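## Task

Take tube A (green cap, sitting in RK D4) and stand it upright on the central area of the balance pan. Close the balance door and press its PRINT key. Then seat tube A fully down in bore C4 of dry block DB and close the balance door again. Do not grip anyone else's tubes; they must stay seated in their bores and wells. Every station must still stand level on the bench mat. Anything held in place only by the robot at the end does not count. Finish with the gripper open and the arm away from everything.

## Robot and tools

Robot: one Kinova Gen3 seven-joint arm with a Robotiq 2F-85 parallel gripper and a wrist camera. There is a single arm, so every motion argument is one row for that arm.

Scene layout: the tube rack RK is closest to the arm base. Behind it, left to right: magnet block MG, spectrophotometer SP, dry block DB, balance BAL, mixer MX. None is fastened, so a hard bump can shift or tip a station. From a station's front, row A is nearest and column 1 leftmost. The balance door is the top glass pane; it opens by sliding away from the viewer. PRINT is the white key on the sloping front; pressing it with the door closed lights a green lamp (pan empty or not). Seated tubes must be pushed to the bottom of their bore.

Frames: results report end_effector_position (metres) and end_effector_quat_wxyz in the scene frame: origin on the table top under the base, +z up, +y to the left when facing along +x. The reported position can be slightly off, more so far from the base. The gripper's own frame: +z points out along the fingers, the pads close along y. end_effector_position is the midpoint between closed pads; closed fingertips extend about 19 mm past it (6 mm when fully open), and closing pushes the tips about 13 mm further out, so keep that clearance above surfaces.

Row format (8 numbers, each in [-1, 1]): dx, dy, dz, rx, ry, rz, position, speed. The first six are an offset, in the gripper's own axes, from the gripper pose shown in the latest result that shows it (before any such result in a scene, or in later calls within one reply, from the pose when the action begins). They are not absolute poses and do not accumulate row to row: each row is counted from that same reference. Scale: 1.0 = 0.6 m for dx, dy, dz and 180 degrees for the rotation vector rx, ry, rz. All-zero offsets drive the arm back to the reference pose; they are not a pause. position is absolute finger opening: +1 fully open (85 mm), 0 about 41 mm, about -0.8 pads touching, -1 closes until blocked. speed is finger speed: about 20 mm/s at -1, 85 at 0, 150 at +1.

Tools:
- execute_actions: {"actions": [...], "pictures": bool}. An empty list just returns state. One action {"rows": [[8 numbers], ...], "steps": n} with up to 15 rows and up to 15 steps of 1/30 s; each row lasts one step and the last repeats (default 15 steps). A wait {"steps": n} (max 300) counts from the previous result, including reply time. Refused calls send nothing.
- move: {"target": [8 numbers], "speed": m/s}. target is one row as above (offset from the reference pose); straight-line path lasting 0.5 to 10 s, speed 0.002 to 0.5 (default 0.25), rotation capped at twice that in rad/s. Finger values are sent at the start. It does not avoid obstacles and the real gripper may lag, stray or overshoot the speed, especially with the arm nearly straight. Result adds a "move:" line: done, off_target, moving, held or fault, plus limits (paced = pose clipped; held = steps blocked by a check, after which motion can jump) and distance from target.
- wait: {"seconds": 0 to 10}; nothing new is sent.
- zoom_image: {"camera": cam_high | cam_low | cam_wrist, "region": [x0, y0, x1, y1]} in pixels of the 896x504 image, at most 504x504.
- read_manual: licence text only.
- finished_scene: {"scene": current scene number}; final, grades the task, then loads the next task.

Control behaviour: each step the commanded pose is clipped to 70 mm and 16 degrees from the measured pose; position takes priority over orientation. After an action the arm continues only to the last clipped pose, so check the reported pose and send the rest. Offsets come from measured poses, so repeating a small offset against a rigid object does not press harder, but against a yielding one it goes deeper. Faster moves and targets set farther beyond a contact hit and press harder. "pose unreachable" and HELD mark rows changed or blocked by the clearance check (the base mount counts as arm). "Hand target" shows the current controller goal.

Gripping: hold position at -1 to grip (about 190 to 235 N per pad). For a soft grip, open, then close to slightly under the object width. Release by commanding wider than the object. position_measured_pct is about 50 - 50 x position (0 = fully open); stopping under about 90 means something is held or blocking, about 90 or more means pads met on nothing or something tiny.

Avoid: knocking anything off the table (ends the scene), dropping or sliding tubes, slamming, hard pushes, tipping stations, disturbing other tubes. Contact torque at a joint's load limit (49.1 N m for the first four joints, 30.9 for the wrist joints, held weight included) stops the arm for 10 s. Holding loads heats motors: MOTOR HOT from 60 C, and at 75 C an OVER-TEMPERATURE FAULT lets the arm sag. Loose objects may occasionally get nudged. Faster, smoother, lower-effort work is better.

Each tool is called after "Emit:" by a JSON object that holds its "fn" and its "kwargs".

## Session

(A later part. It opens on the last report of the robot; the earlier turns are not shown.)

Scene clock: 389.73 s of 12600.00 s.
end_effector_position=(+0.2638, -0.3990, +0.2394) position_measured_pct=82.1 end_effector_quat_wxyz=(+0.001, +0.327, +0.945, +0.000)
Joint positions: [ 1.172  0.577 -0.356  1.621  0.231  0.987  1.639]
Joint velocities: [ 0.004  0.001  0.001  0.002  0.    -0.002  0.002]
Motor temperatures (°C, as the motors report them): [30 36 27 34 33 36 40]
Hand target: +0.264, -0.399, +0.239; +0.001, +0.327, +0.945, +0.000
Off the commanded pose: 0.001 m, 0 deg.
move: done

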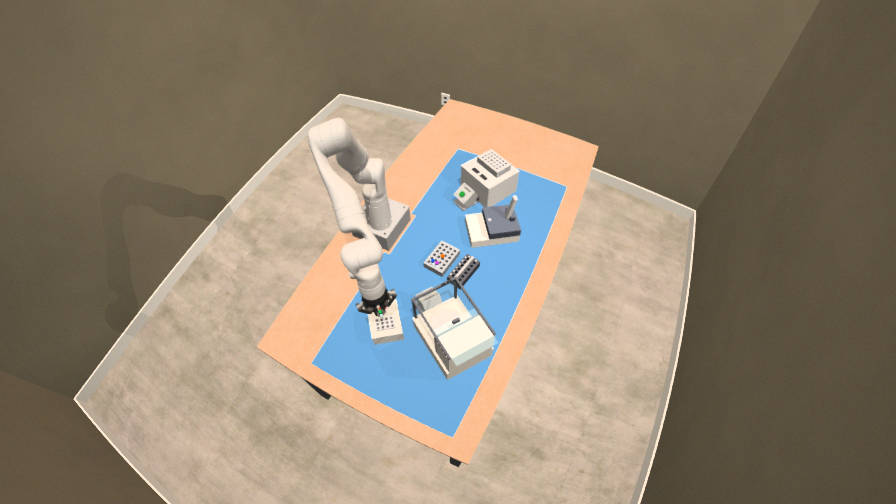

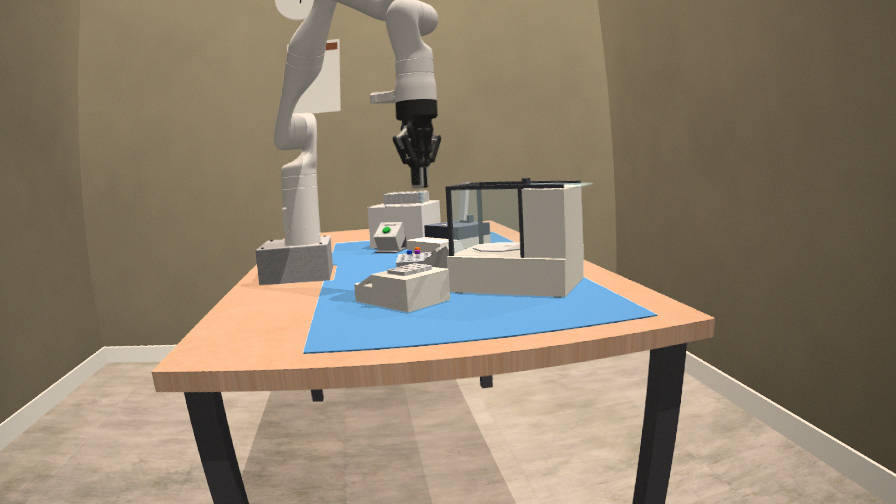

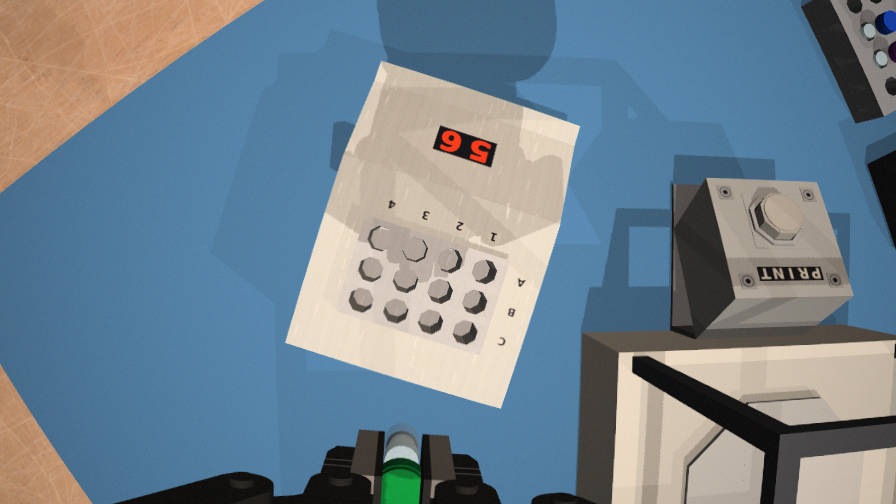

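Emit:
{"fn": "move", "kwargs": {"target": [0.032,-0.033,0.13,0,0,0,-0.75,0], "speed": 0.08}}

Scene clock: 396.17 s of 12600.00 s.
end_effector_position=(+0.2367, -0.4029, +0.1616) position_measured_pct=82.1 end_effector_quat_wxyz=(+0.001, +0.327, +0.945, +0.000)
Joint positions: [ 1.202  0.677 -0.319  1.744  0.288  0.767  1.638]
Joint velocities: [ 0.     0.003  0.001  0.001  0.001 -0.004 -0.   ]
Motor temperatures (°C, as the motors report them): [30 36 27 34 33 36 40]
Hand target: +0.237, -0.403, +0.161; +0.001, +0.327, +0.945, +0.000
Off the commanded pose: 0.000 m, 0 deg.
move: done

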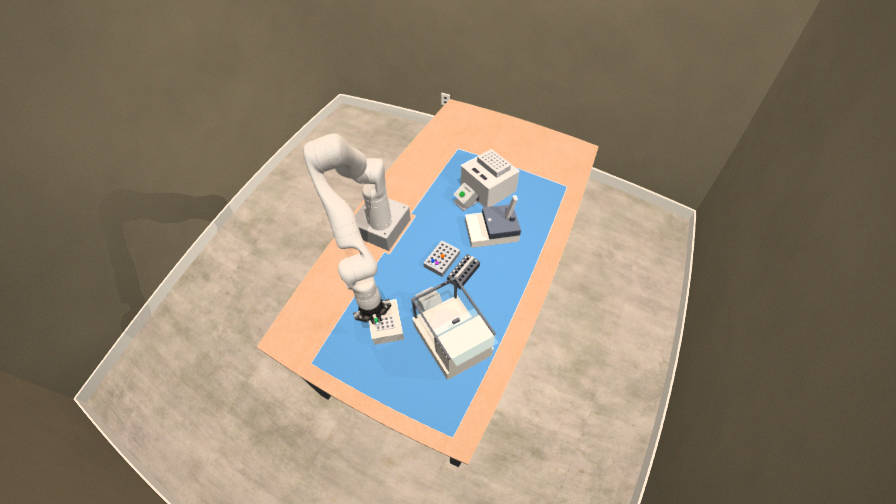

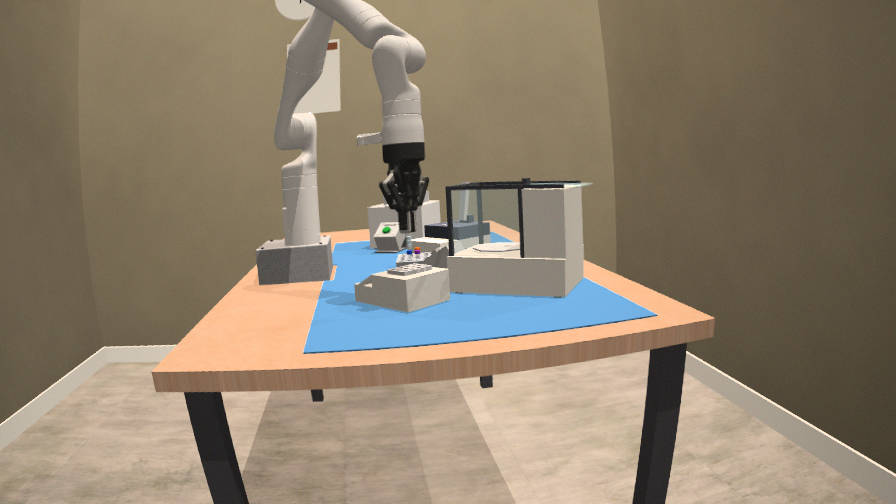

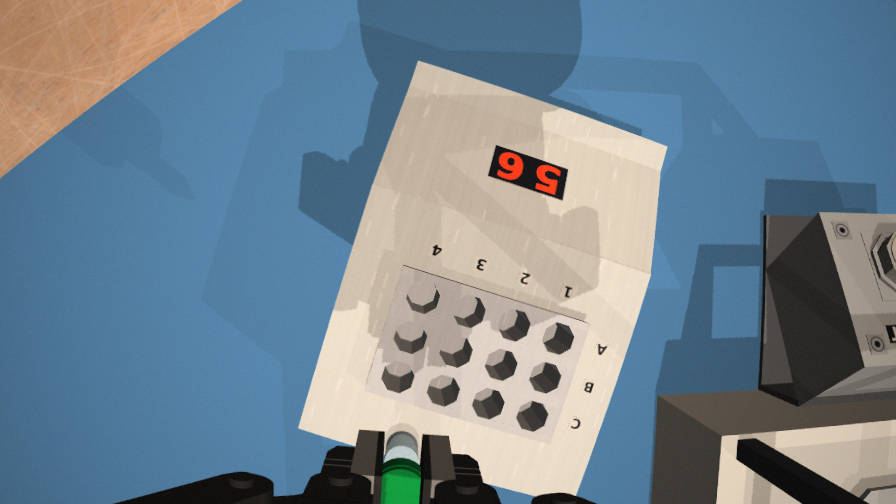

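Emit:
{"fn": "move", "kwargs": {"target": [0.015,-0.003,0.03,0,0,0,-0.75,0], "speed": 0.03}}

Emit:
{"fn": "move", "kwargs": {"target": [0,0,0.02,0,0,0,-0.75,0], "speed": 0.007}}

Scene clock: 402.63 s of 12600.00 s.
end_effector_position=(+0.2286, -0.3989, +0.1437) position_measured_pct=82.1 end_effector_quat_wxyz=(+0.001, +0.327, +0.945, +0.000)
Joint positions: [ 1.206  0.697 -0.307  1.784  0.305  0.708  1.631]
Joint velocities: [ 0.     0.002  0.001  0.001  0.002 -0.002 -0.001]
Motor temperatures (°C, as the motors report them): [30 36 27 34 33 36 40]
Hand target: +0.229, -0.399, +0.144; +0.001, +0.327, +0.945, +0.000
Off the commanded pose: 0.000 m, 0 deg.
move: done

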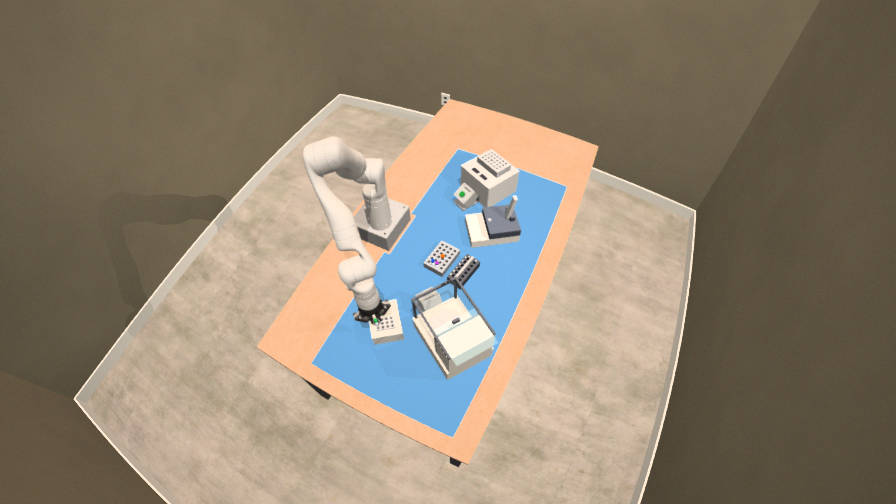

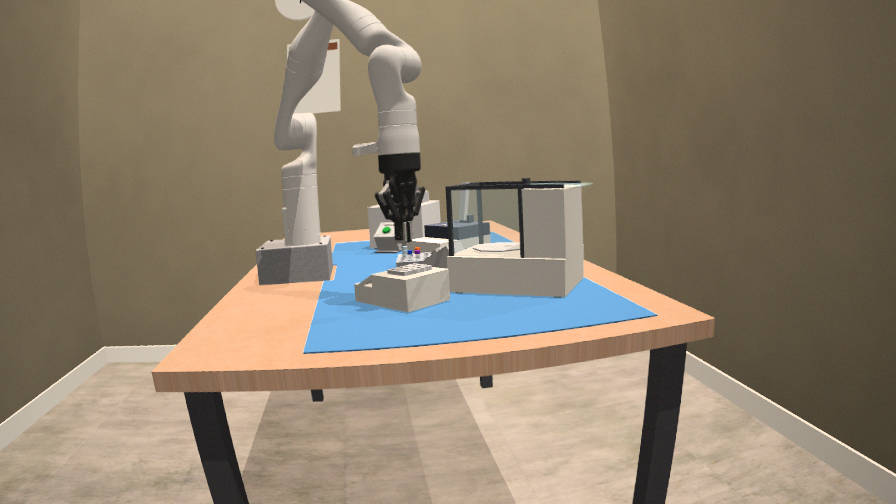

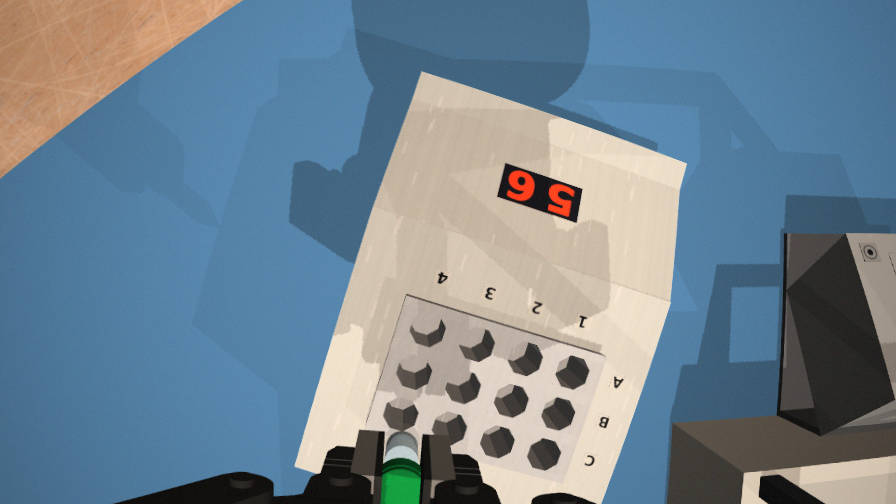

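Scene clock: 404.57 s of 12600.00 s.
end_effector_position=(+0.2286, -0.3990, +0.1318) position_measured_pct=82.1 end_effector_quat_wxyz=(+0.001, +0.327, +0.945, +0.000)
Joint positions: [ 1.2    0.719 -0.297  1.791  0.315  0.678  1.623]
Joint velocities: [-0.001  0.002 -0.     0.001  0.001 -0.002 -0.001]
Motor temperatures (°C, as the motors report them): [30 36 27 34 33 36 40]
Hand target: +0.229, -0.399, +0.132; +0.001, +0.327, +0.945, +0.000
Off the commanded pose: 0.000 m, 0 deg.
move: done

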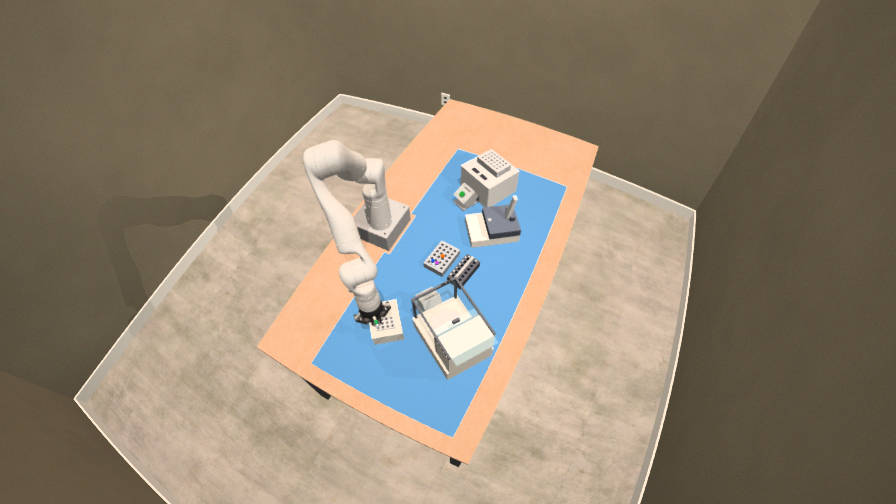

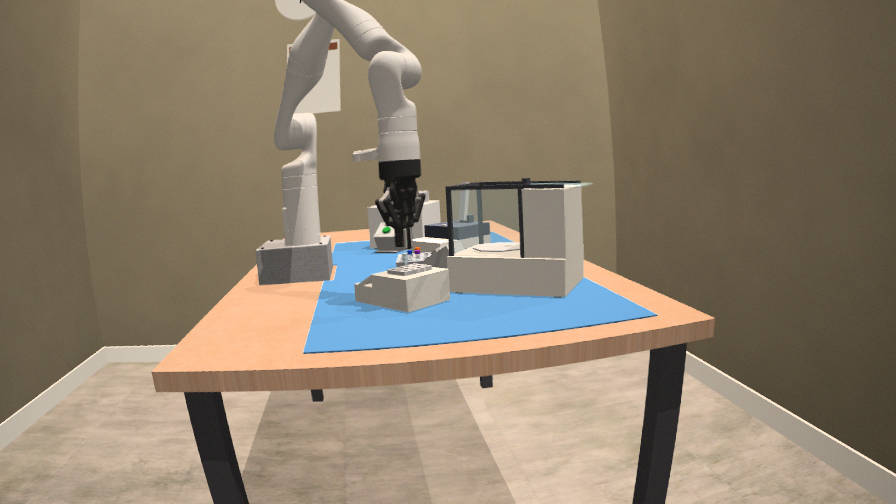

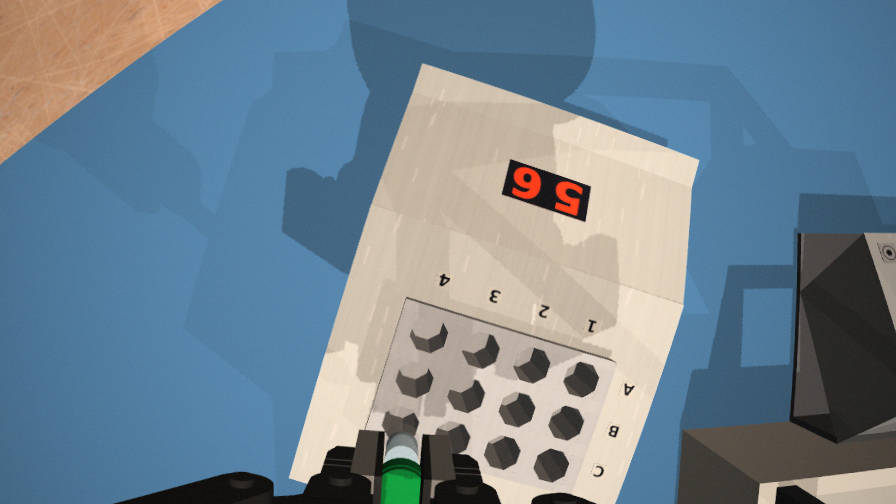

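Emit:
{"fn": "move", "kwargs": {"target": [0,0,0.02,0,0,0,-0.75,0], "speed": 0.006}}

Emit:
{"fn": "move", "kwargs": {"target": [0,0,0.03,0,0,0,-0.75,0], "speed": 0.007}}

Scene clock: 411.50 s of 12600.00 s.
end_effector_position=(+0.2288, -0.3993, +0.1214) position_measured_pct=82.1 end_effector_quat_wxyz=(+0.001, +0.327, +0.945, -0.001)
Joint positions: [ 1.193  0.739 -0.288  1.798  0.324  0.651  1.614]
Joint velocities: [-0.001 -0.     0.002  0.001  0.001 -0.002 -0.   ]
Motor temperatures (°C, as the motors report them): [30 36 27 34 33 36 40]
Hand target: +0.229, -0.399, +0.120; +0.001, +0.327, +0.945, -0.000
Off the commanded pose: 0.002 m, 0 deg.
move: done

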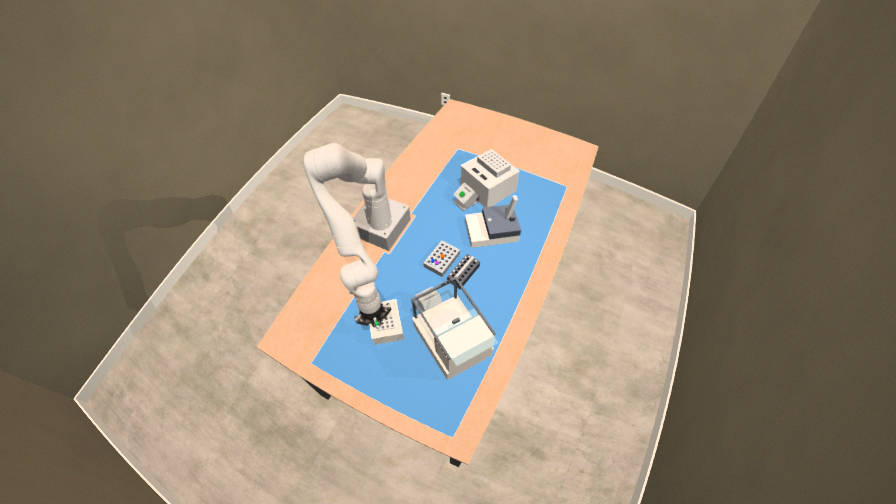

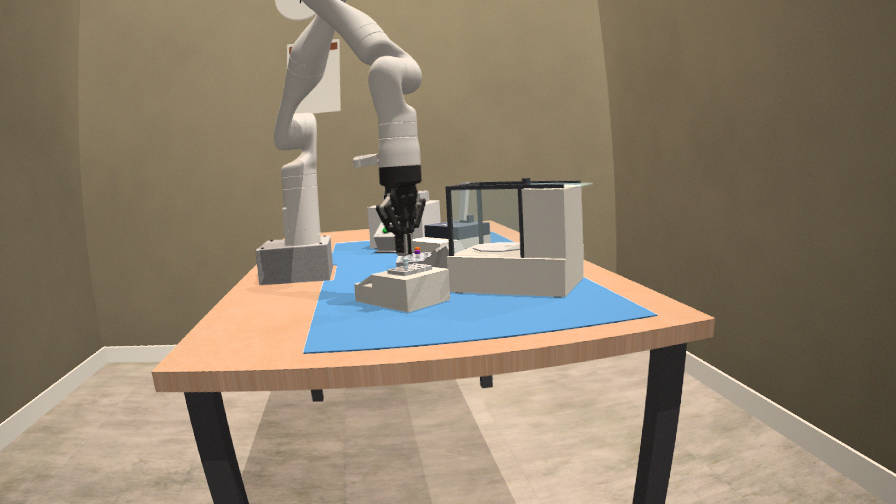

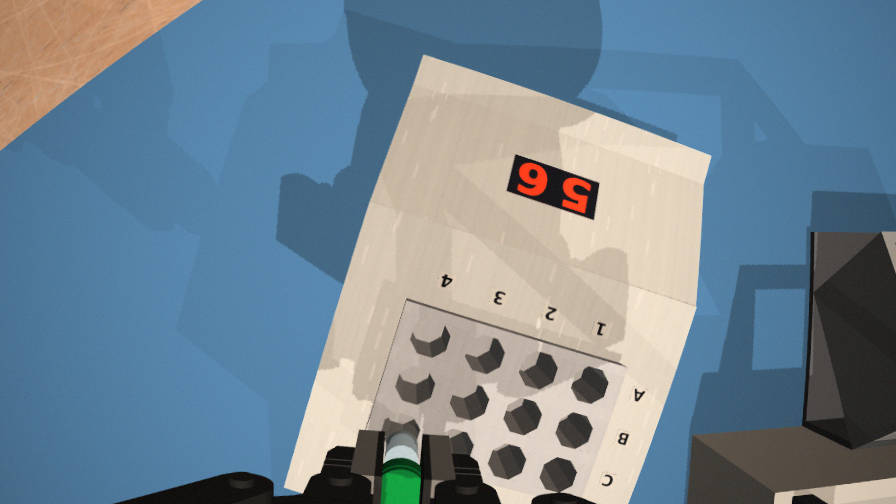

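Scene clock: 414.30 s of 12600.00 s.
end_effector_position=(+0.2385, -0.4076, +0.1175) position_measured_pct=82.1 end_effector_quat_wxyz=(+0.016, +0.325, +0.946, -0.011)
Joint positions: [ 1.18   0.748 -0.279  1.796  0.336  0.608  1.603]
Joint velocities: [-0.002 -0.     0.002 -0.    -0.002 -0.003  0.002]
Motor temperatures (°C, as the motors report them): [30 36 27 34 33 36 40]
Hand target: +0.229, -0.399, +0.104; +0.001, +0.327, +0.945, -0.001
Off the commanded pose: 0.019 m, 2 deg.
move: off_target

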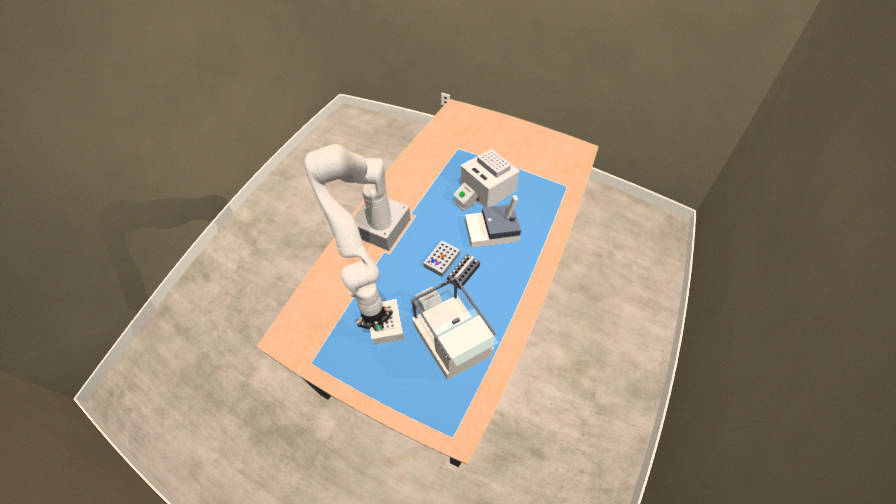

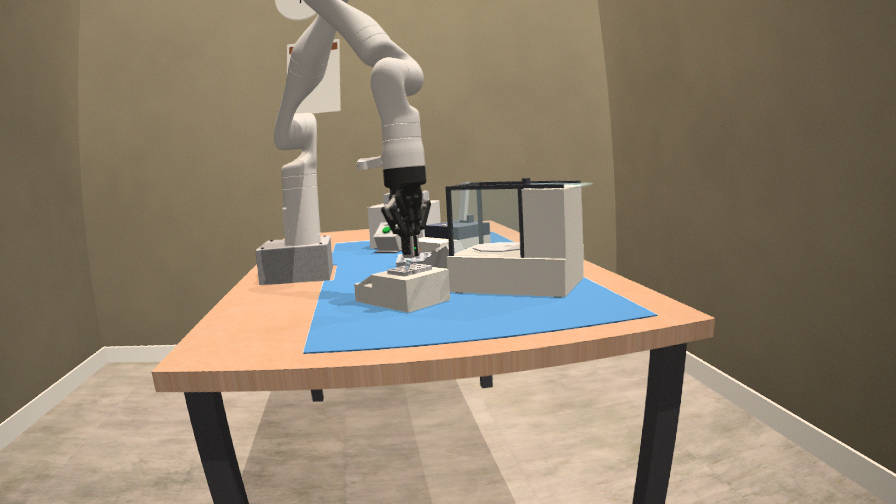

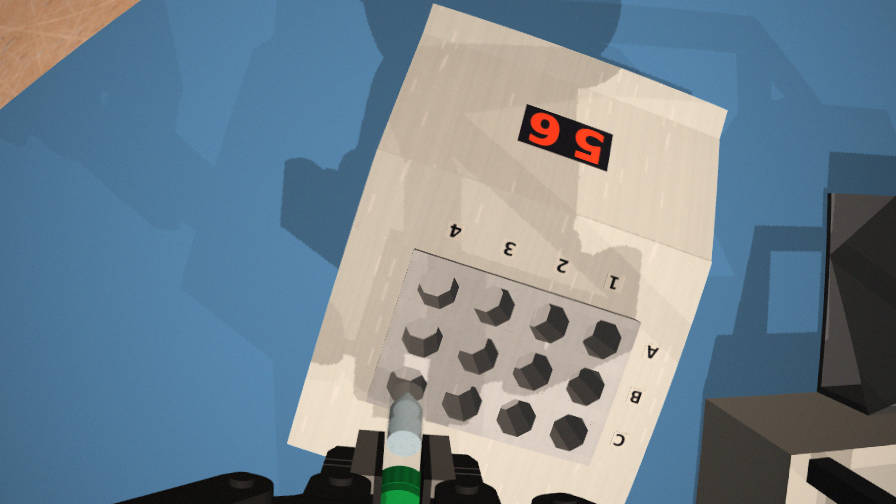

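Emit:
{"fn": "move", "kwargs": {"target": [0,0,-0.04,0,0,0,-0.75,0], "speed": 0.01}}

Emit:
{"fn": "zoom_image", "kwargs": {"camera": "cam_low", "region": [340,170,480,310]}}

Scene clock: 420.83 s of 12600.00 s.
end_effector_position=(+0.2380, -0.4068, +0.1413) position_measured_pct=82.1 end_effector_quat_wxyz=(+0.016, +0.325, +0.946, -0.011)
Joint positions: [ 1.193  0.701 -0.298  1.786  0.315  0.664  1.62 ]
Joint velocities: [ 0.001 -0.002 -0.    -0.     0.     0.004  0.   ]
Motor temperatures (°C, as the motors report them): [30 35 27 34 33 36 40]
Hand target: +0.238, -0.407, +0.141; +0.016, +0.325, +0.946, -0.011
Off the commanded pose: 0.000 m, 0 deg.
move: done

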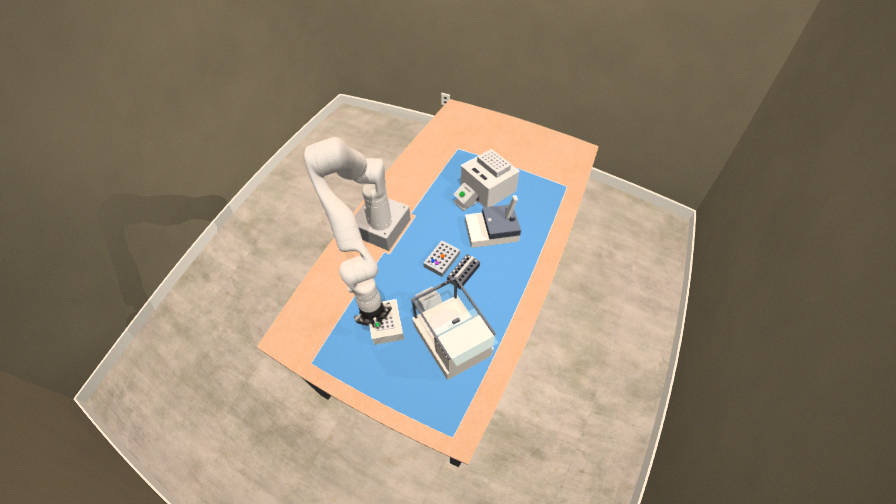

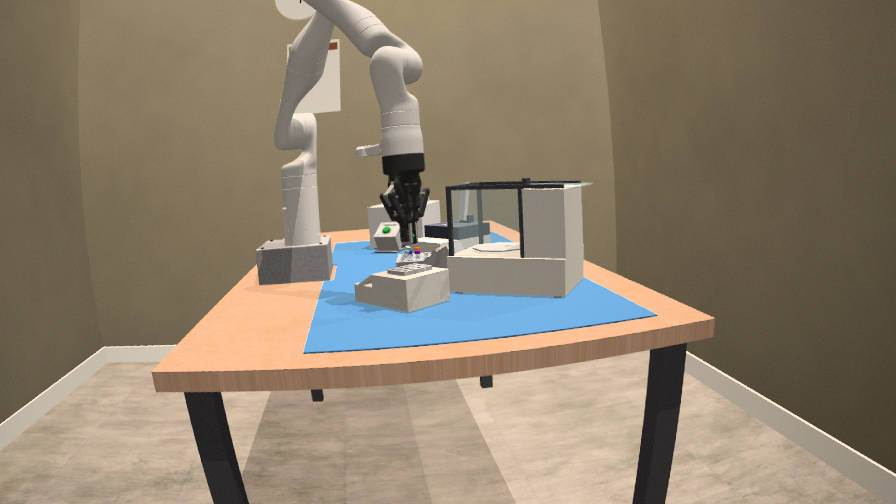

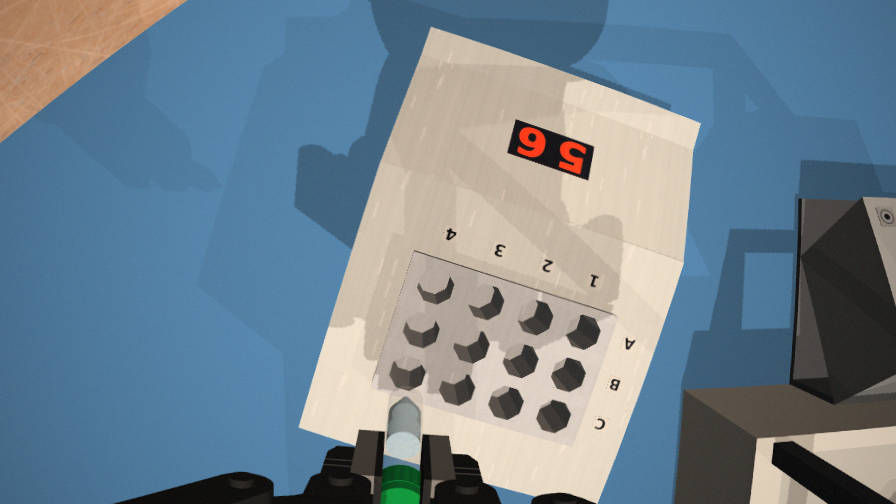

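Region (340, 170, 480, 310) of cam_low's 896x504 image, scaled by 3.600, with more detail than that image has.

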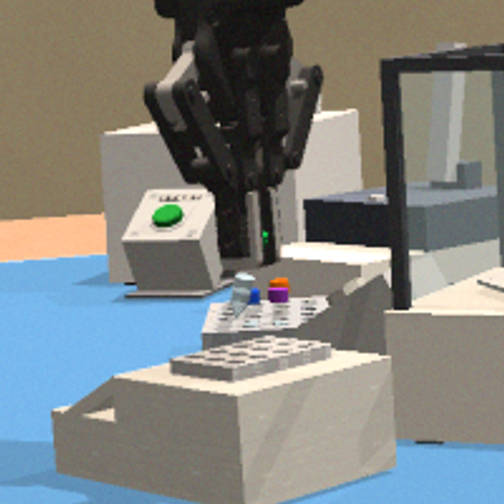

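Emit:
{"fn": "move", "kwargs": {"target": [0,0,0.022,0,0,0,-0.75,0], "speed": 0.006}}

Emit:
{"fn": "zoom_image", "kwargs": {"camera": "cam_low", "region": [350,200,470,300]}}

Scene clock: 442.77 s of 12600.00 s.
end_effector_position=(+0.2383, -0.4073, +0.1282) position_measured_pct=82.1 end_effector_quat_wxyz=(+0.016, +0.325, +0.946, -0.011)
Joint positions: [ 1.186  0.726 -0.287  1.792  0.326  0.633  1.611]
Joint velocities: [-0.     0.001  0.001  0.     0.001 -0.001 -0.001]
Motor temperatures (°C, as the motors report them): [30 35 27 34 33 36 40]
Hand target: +0.238, -0.407, +0.128; +0.016, +0.325, +0.946, -0.011
Off the commanded pose: 0.000 m, 0 deg.
move: done

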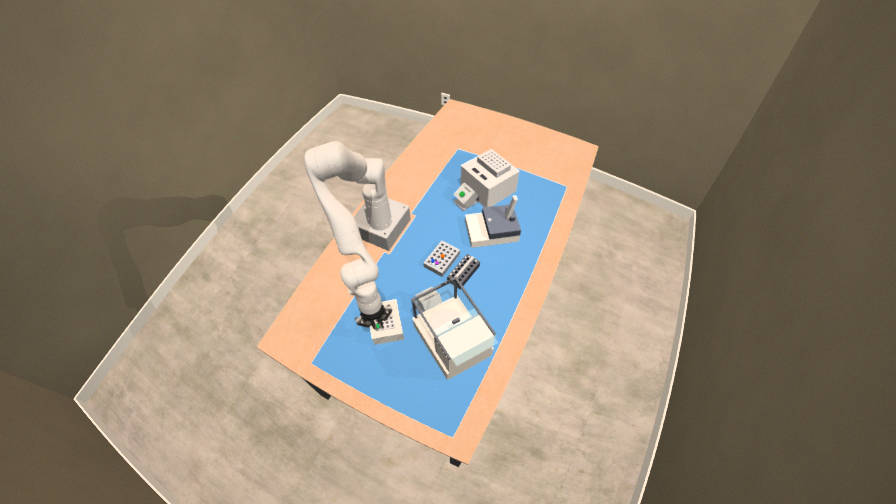

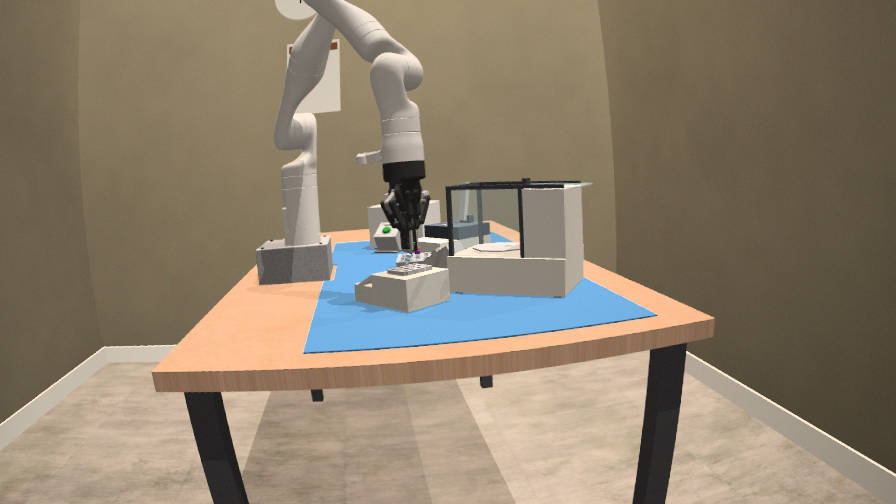

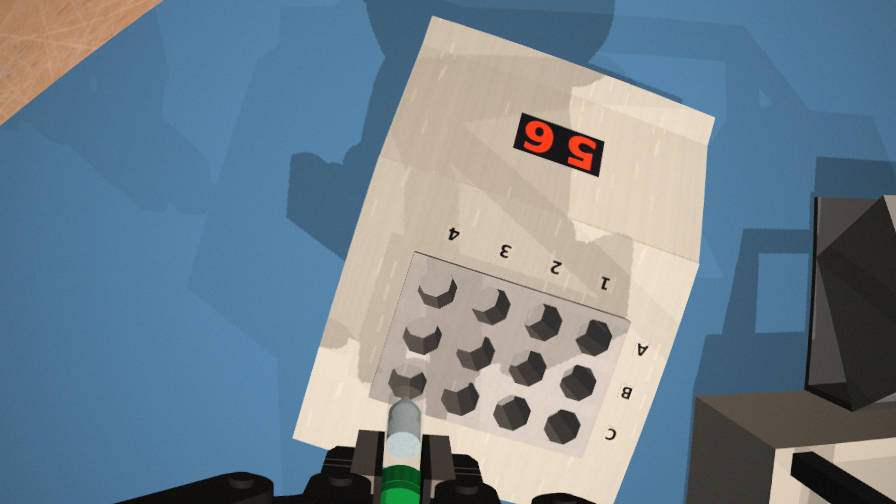

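Region (350, 200, 470, 300) of cam_low's 896x504 image, scaled by 4.200, with more detail than that image has.

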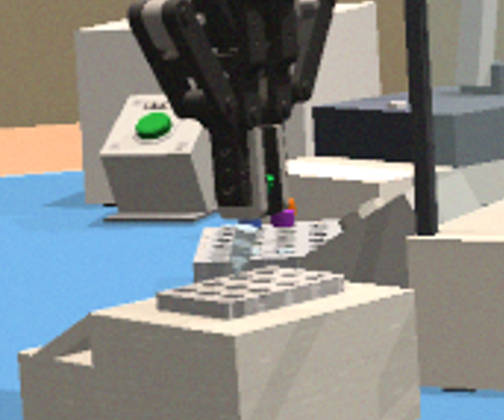

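Emit:
{"fn": "move", "kwargs": {"target": [0.008,0,0,0,0,0,-0.75,0], "speed": 0.01}}

Emit:
{"fn": "move", "kwargs": {"target": [0,0,0.013,0,0,0,-0.75,0], "speed": 0.004}}

Emit:
{"fn": "zoom_image", "kwargs": {"camera": "cam_low", "region": [350,200,470,300]}}

Scene clock: 452.50 s of 12600.00 s.
end_effector_position=(+0.2346, -0.4043, +0.1280) position_measured_pct=82.1 end_effector_quat_wxyz=(+0.015, +0.325, +0.946, -0.011)
Joint positions: [ 1.19   0.721 -0.287  1.808  0.327  0.623  1.611]
Joint velocities: [ 0.001 -0.002 -0.001  0.002  0.001 -0.002 -0.   ]
Motor temperatures (°C, as the motors report them): [30 36 27 34 33 36 40]
Hand target: +0.234, -0.404, +0.128; +0.016, +0.325, +0.946, -0.011
Off the commanded pose: 0.000 m, 0 deg.
move: done

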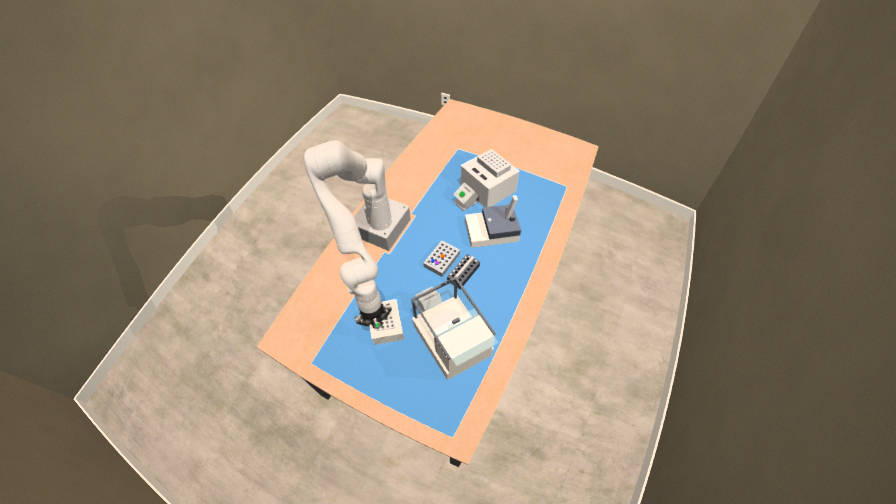

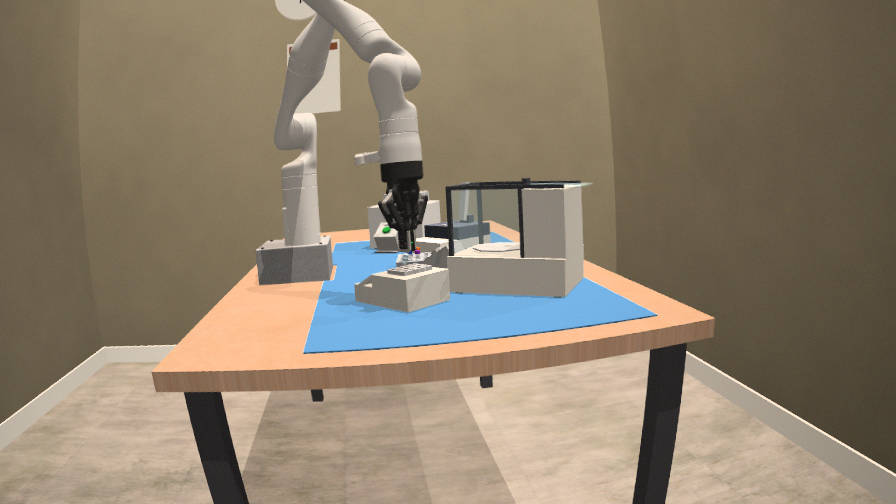

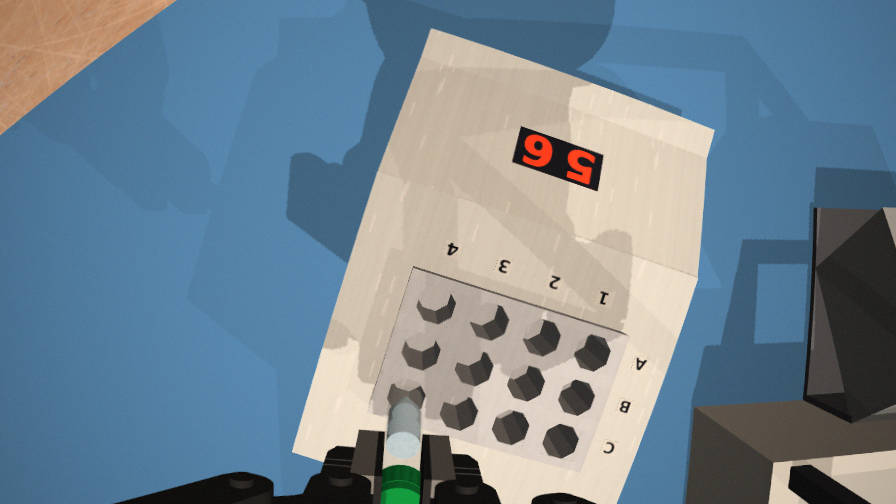

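Scene clock: 454.67 s of 12600.00 s.
end_effector_position=(+0.2347, -0.4046, +0.1203) position_measured_pct=82.1 end_effector_quat_wxyz=(+0.016, +0.325, +0.946, -0.011)
Joint positions: [ 1.185  0.736 -0.28   1.81   0.334  0.605  1.606]
Joint velocities: [-0.     0.001  0.002 -0.001 -0.001 -0.001  0.   ]
Motor temperatures (°C, as the motors report them): [30 36 27 34 33 36 40]
Hand target: +0.235, -0.405, +0.120; +0.015, +0.325, +0.946, -0.011
Off the commanded pose: 0.000 m, 0 deg.
move: done

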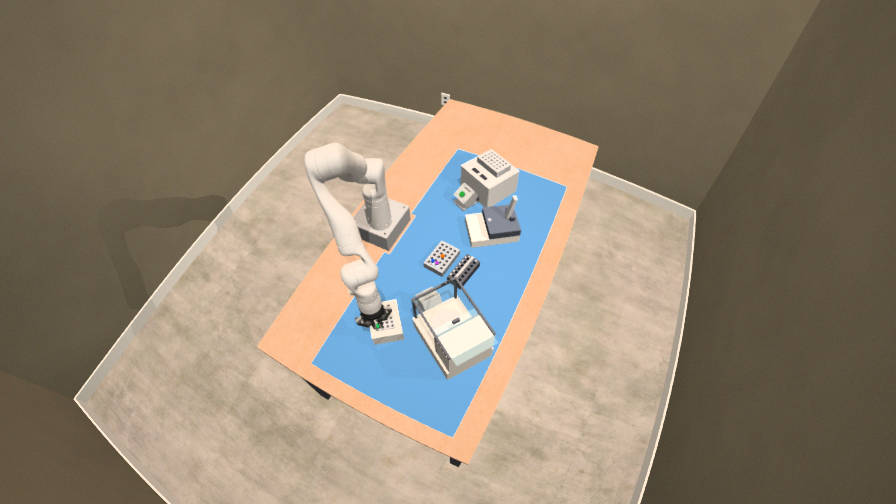

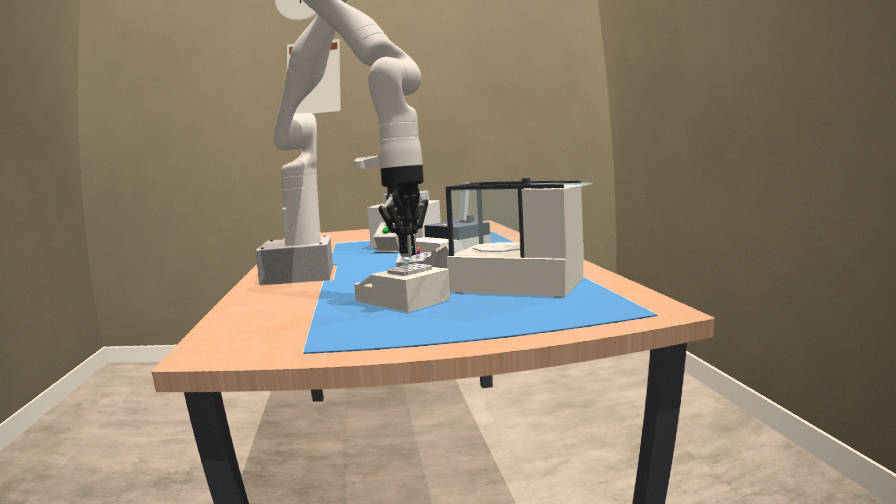

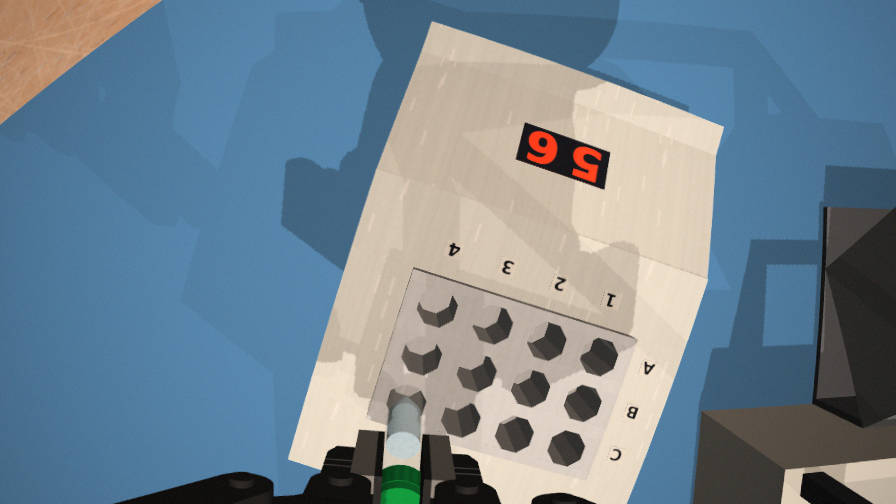

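Region (350, 200, 470, 300) of cam_low's 896x504 image, scaled by 4.200, with more detail than that image has.

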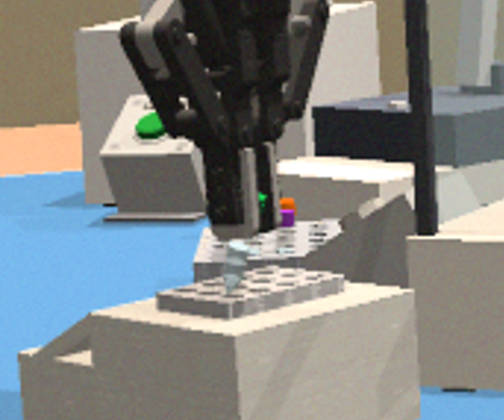

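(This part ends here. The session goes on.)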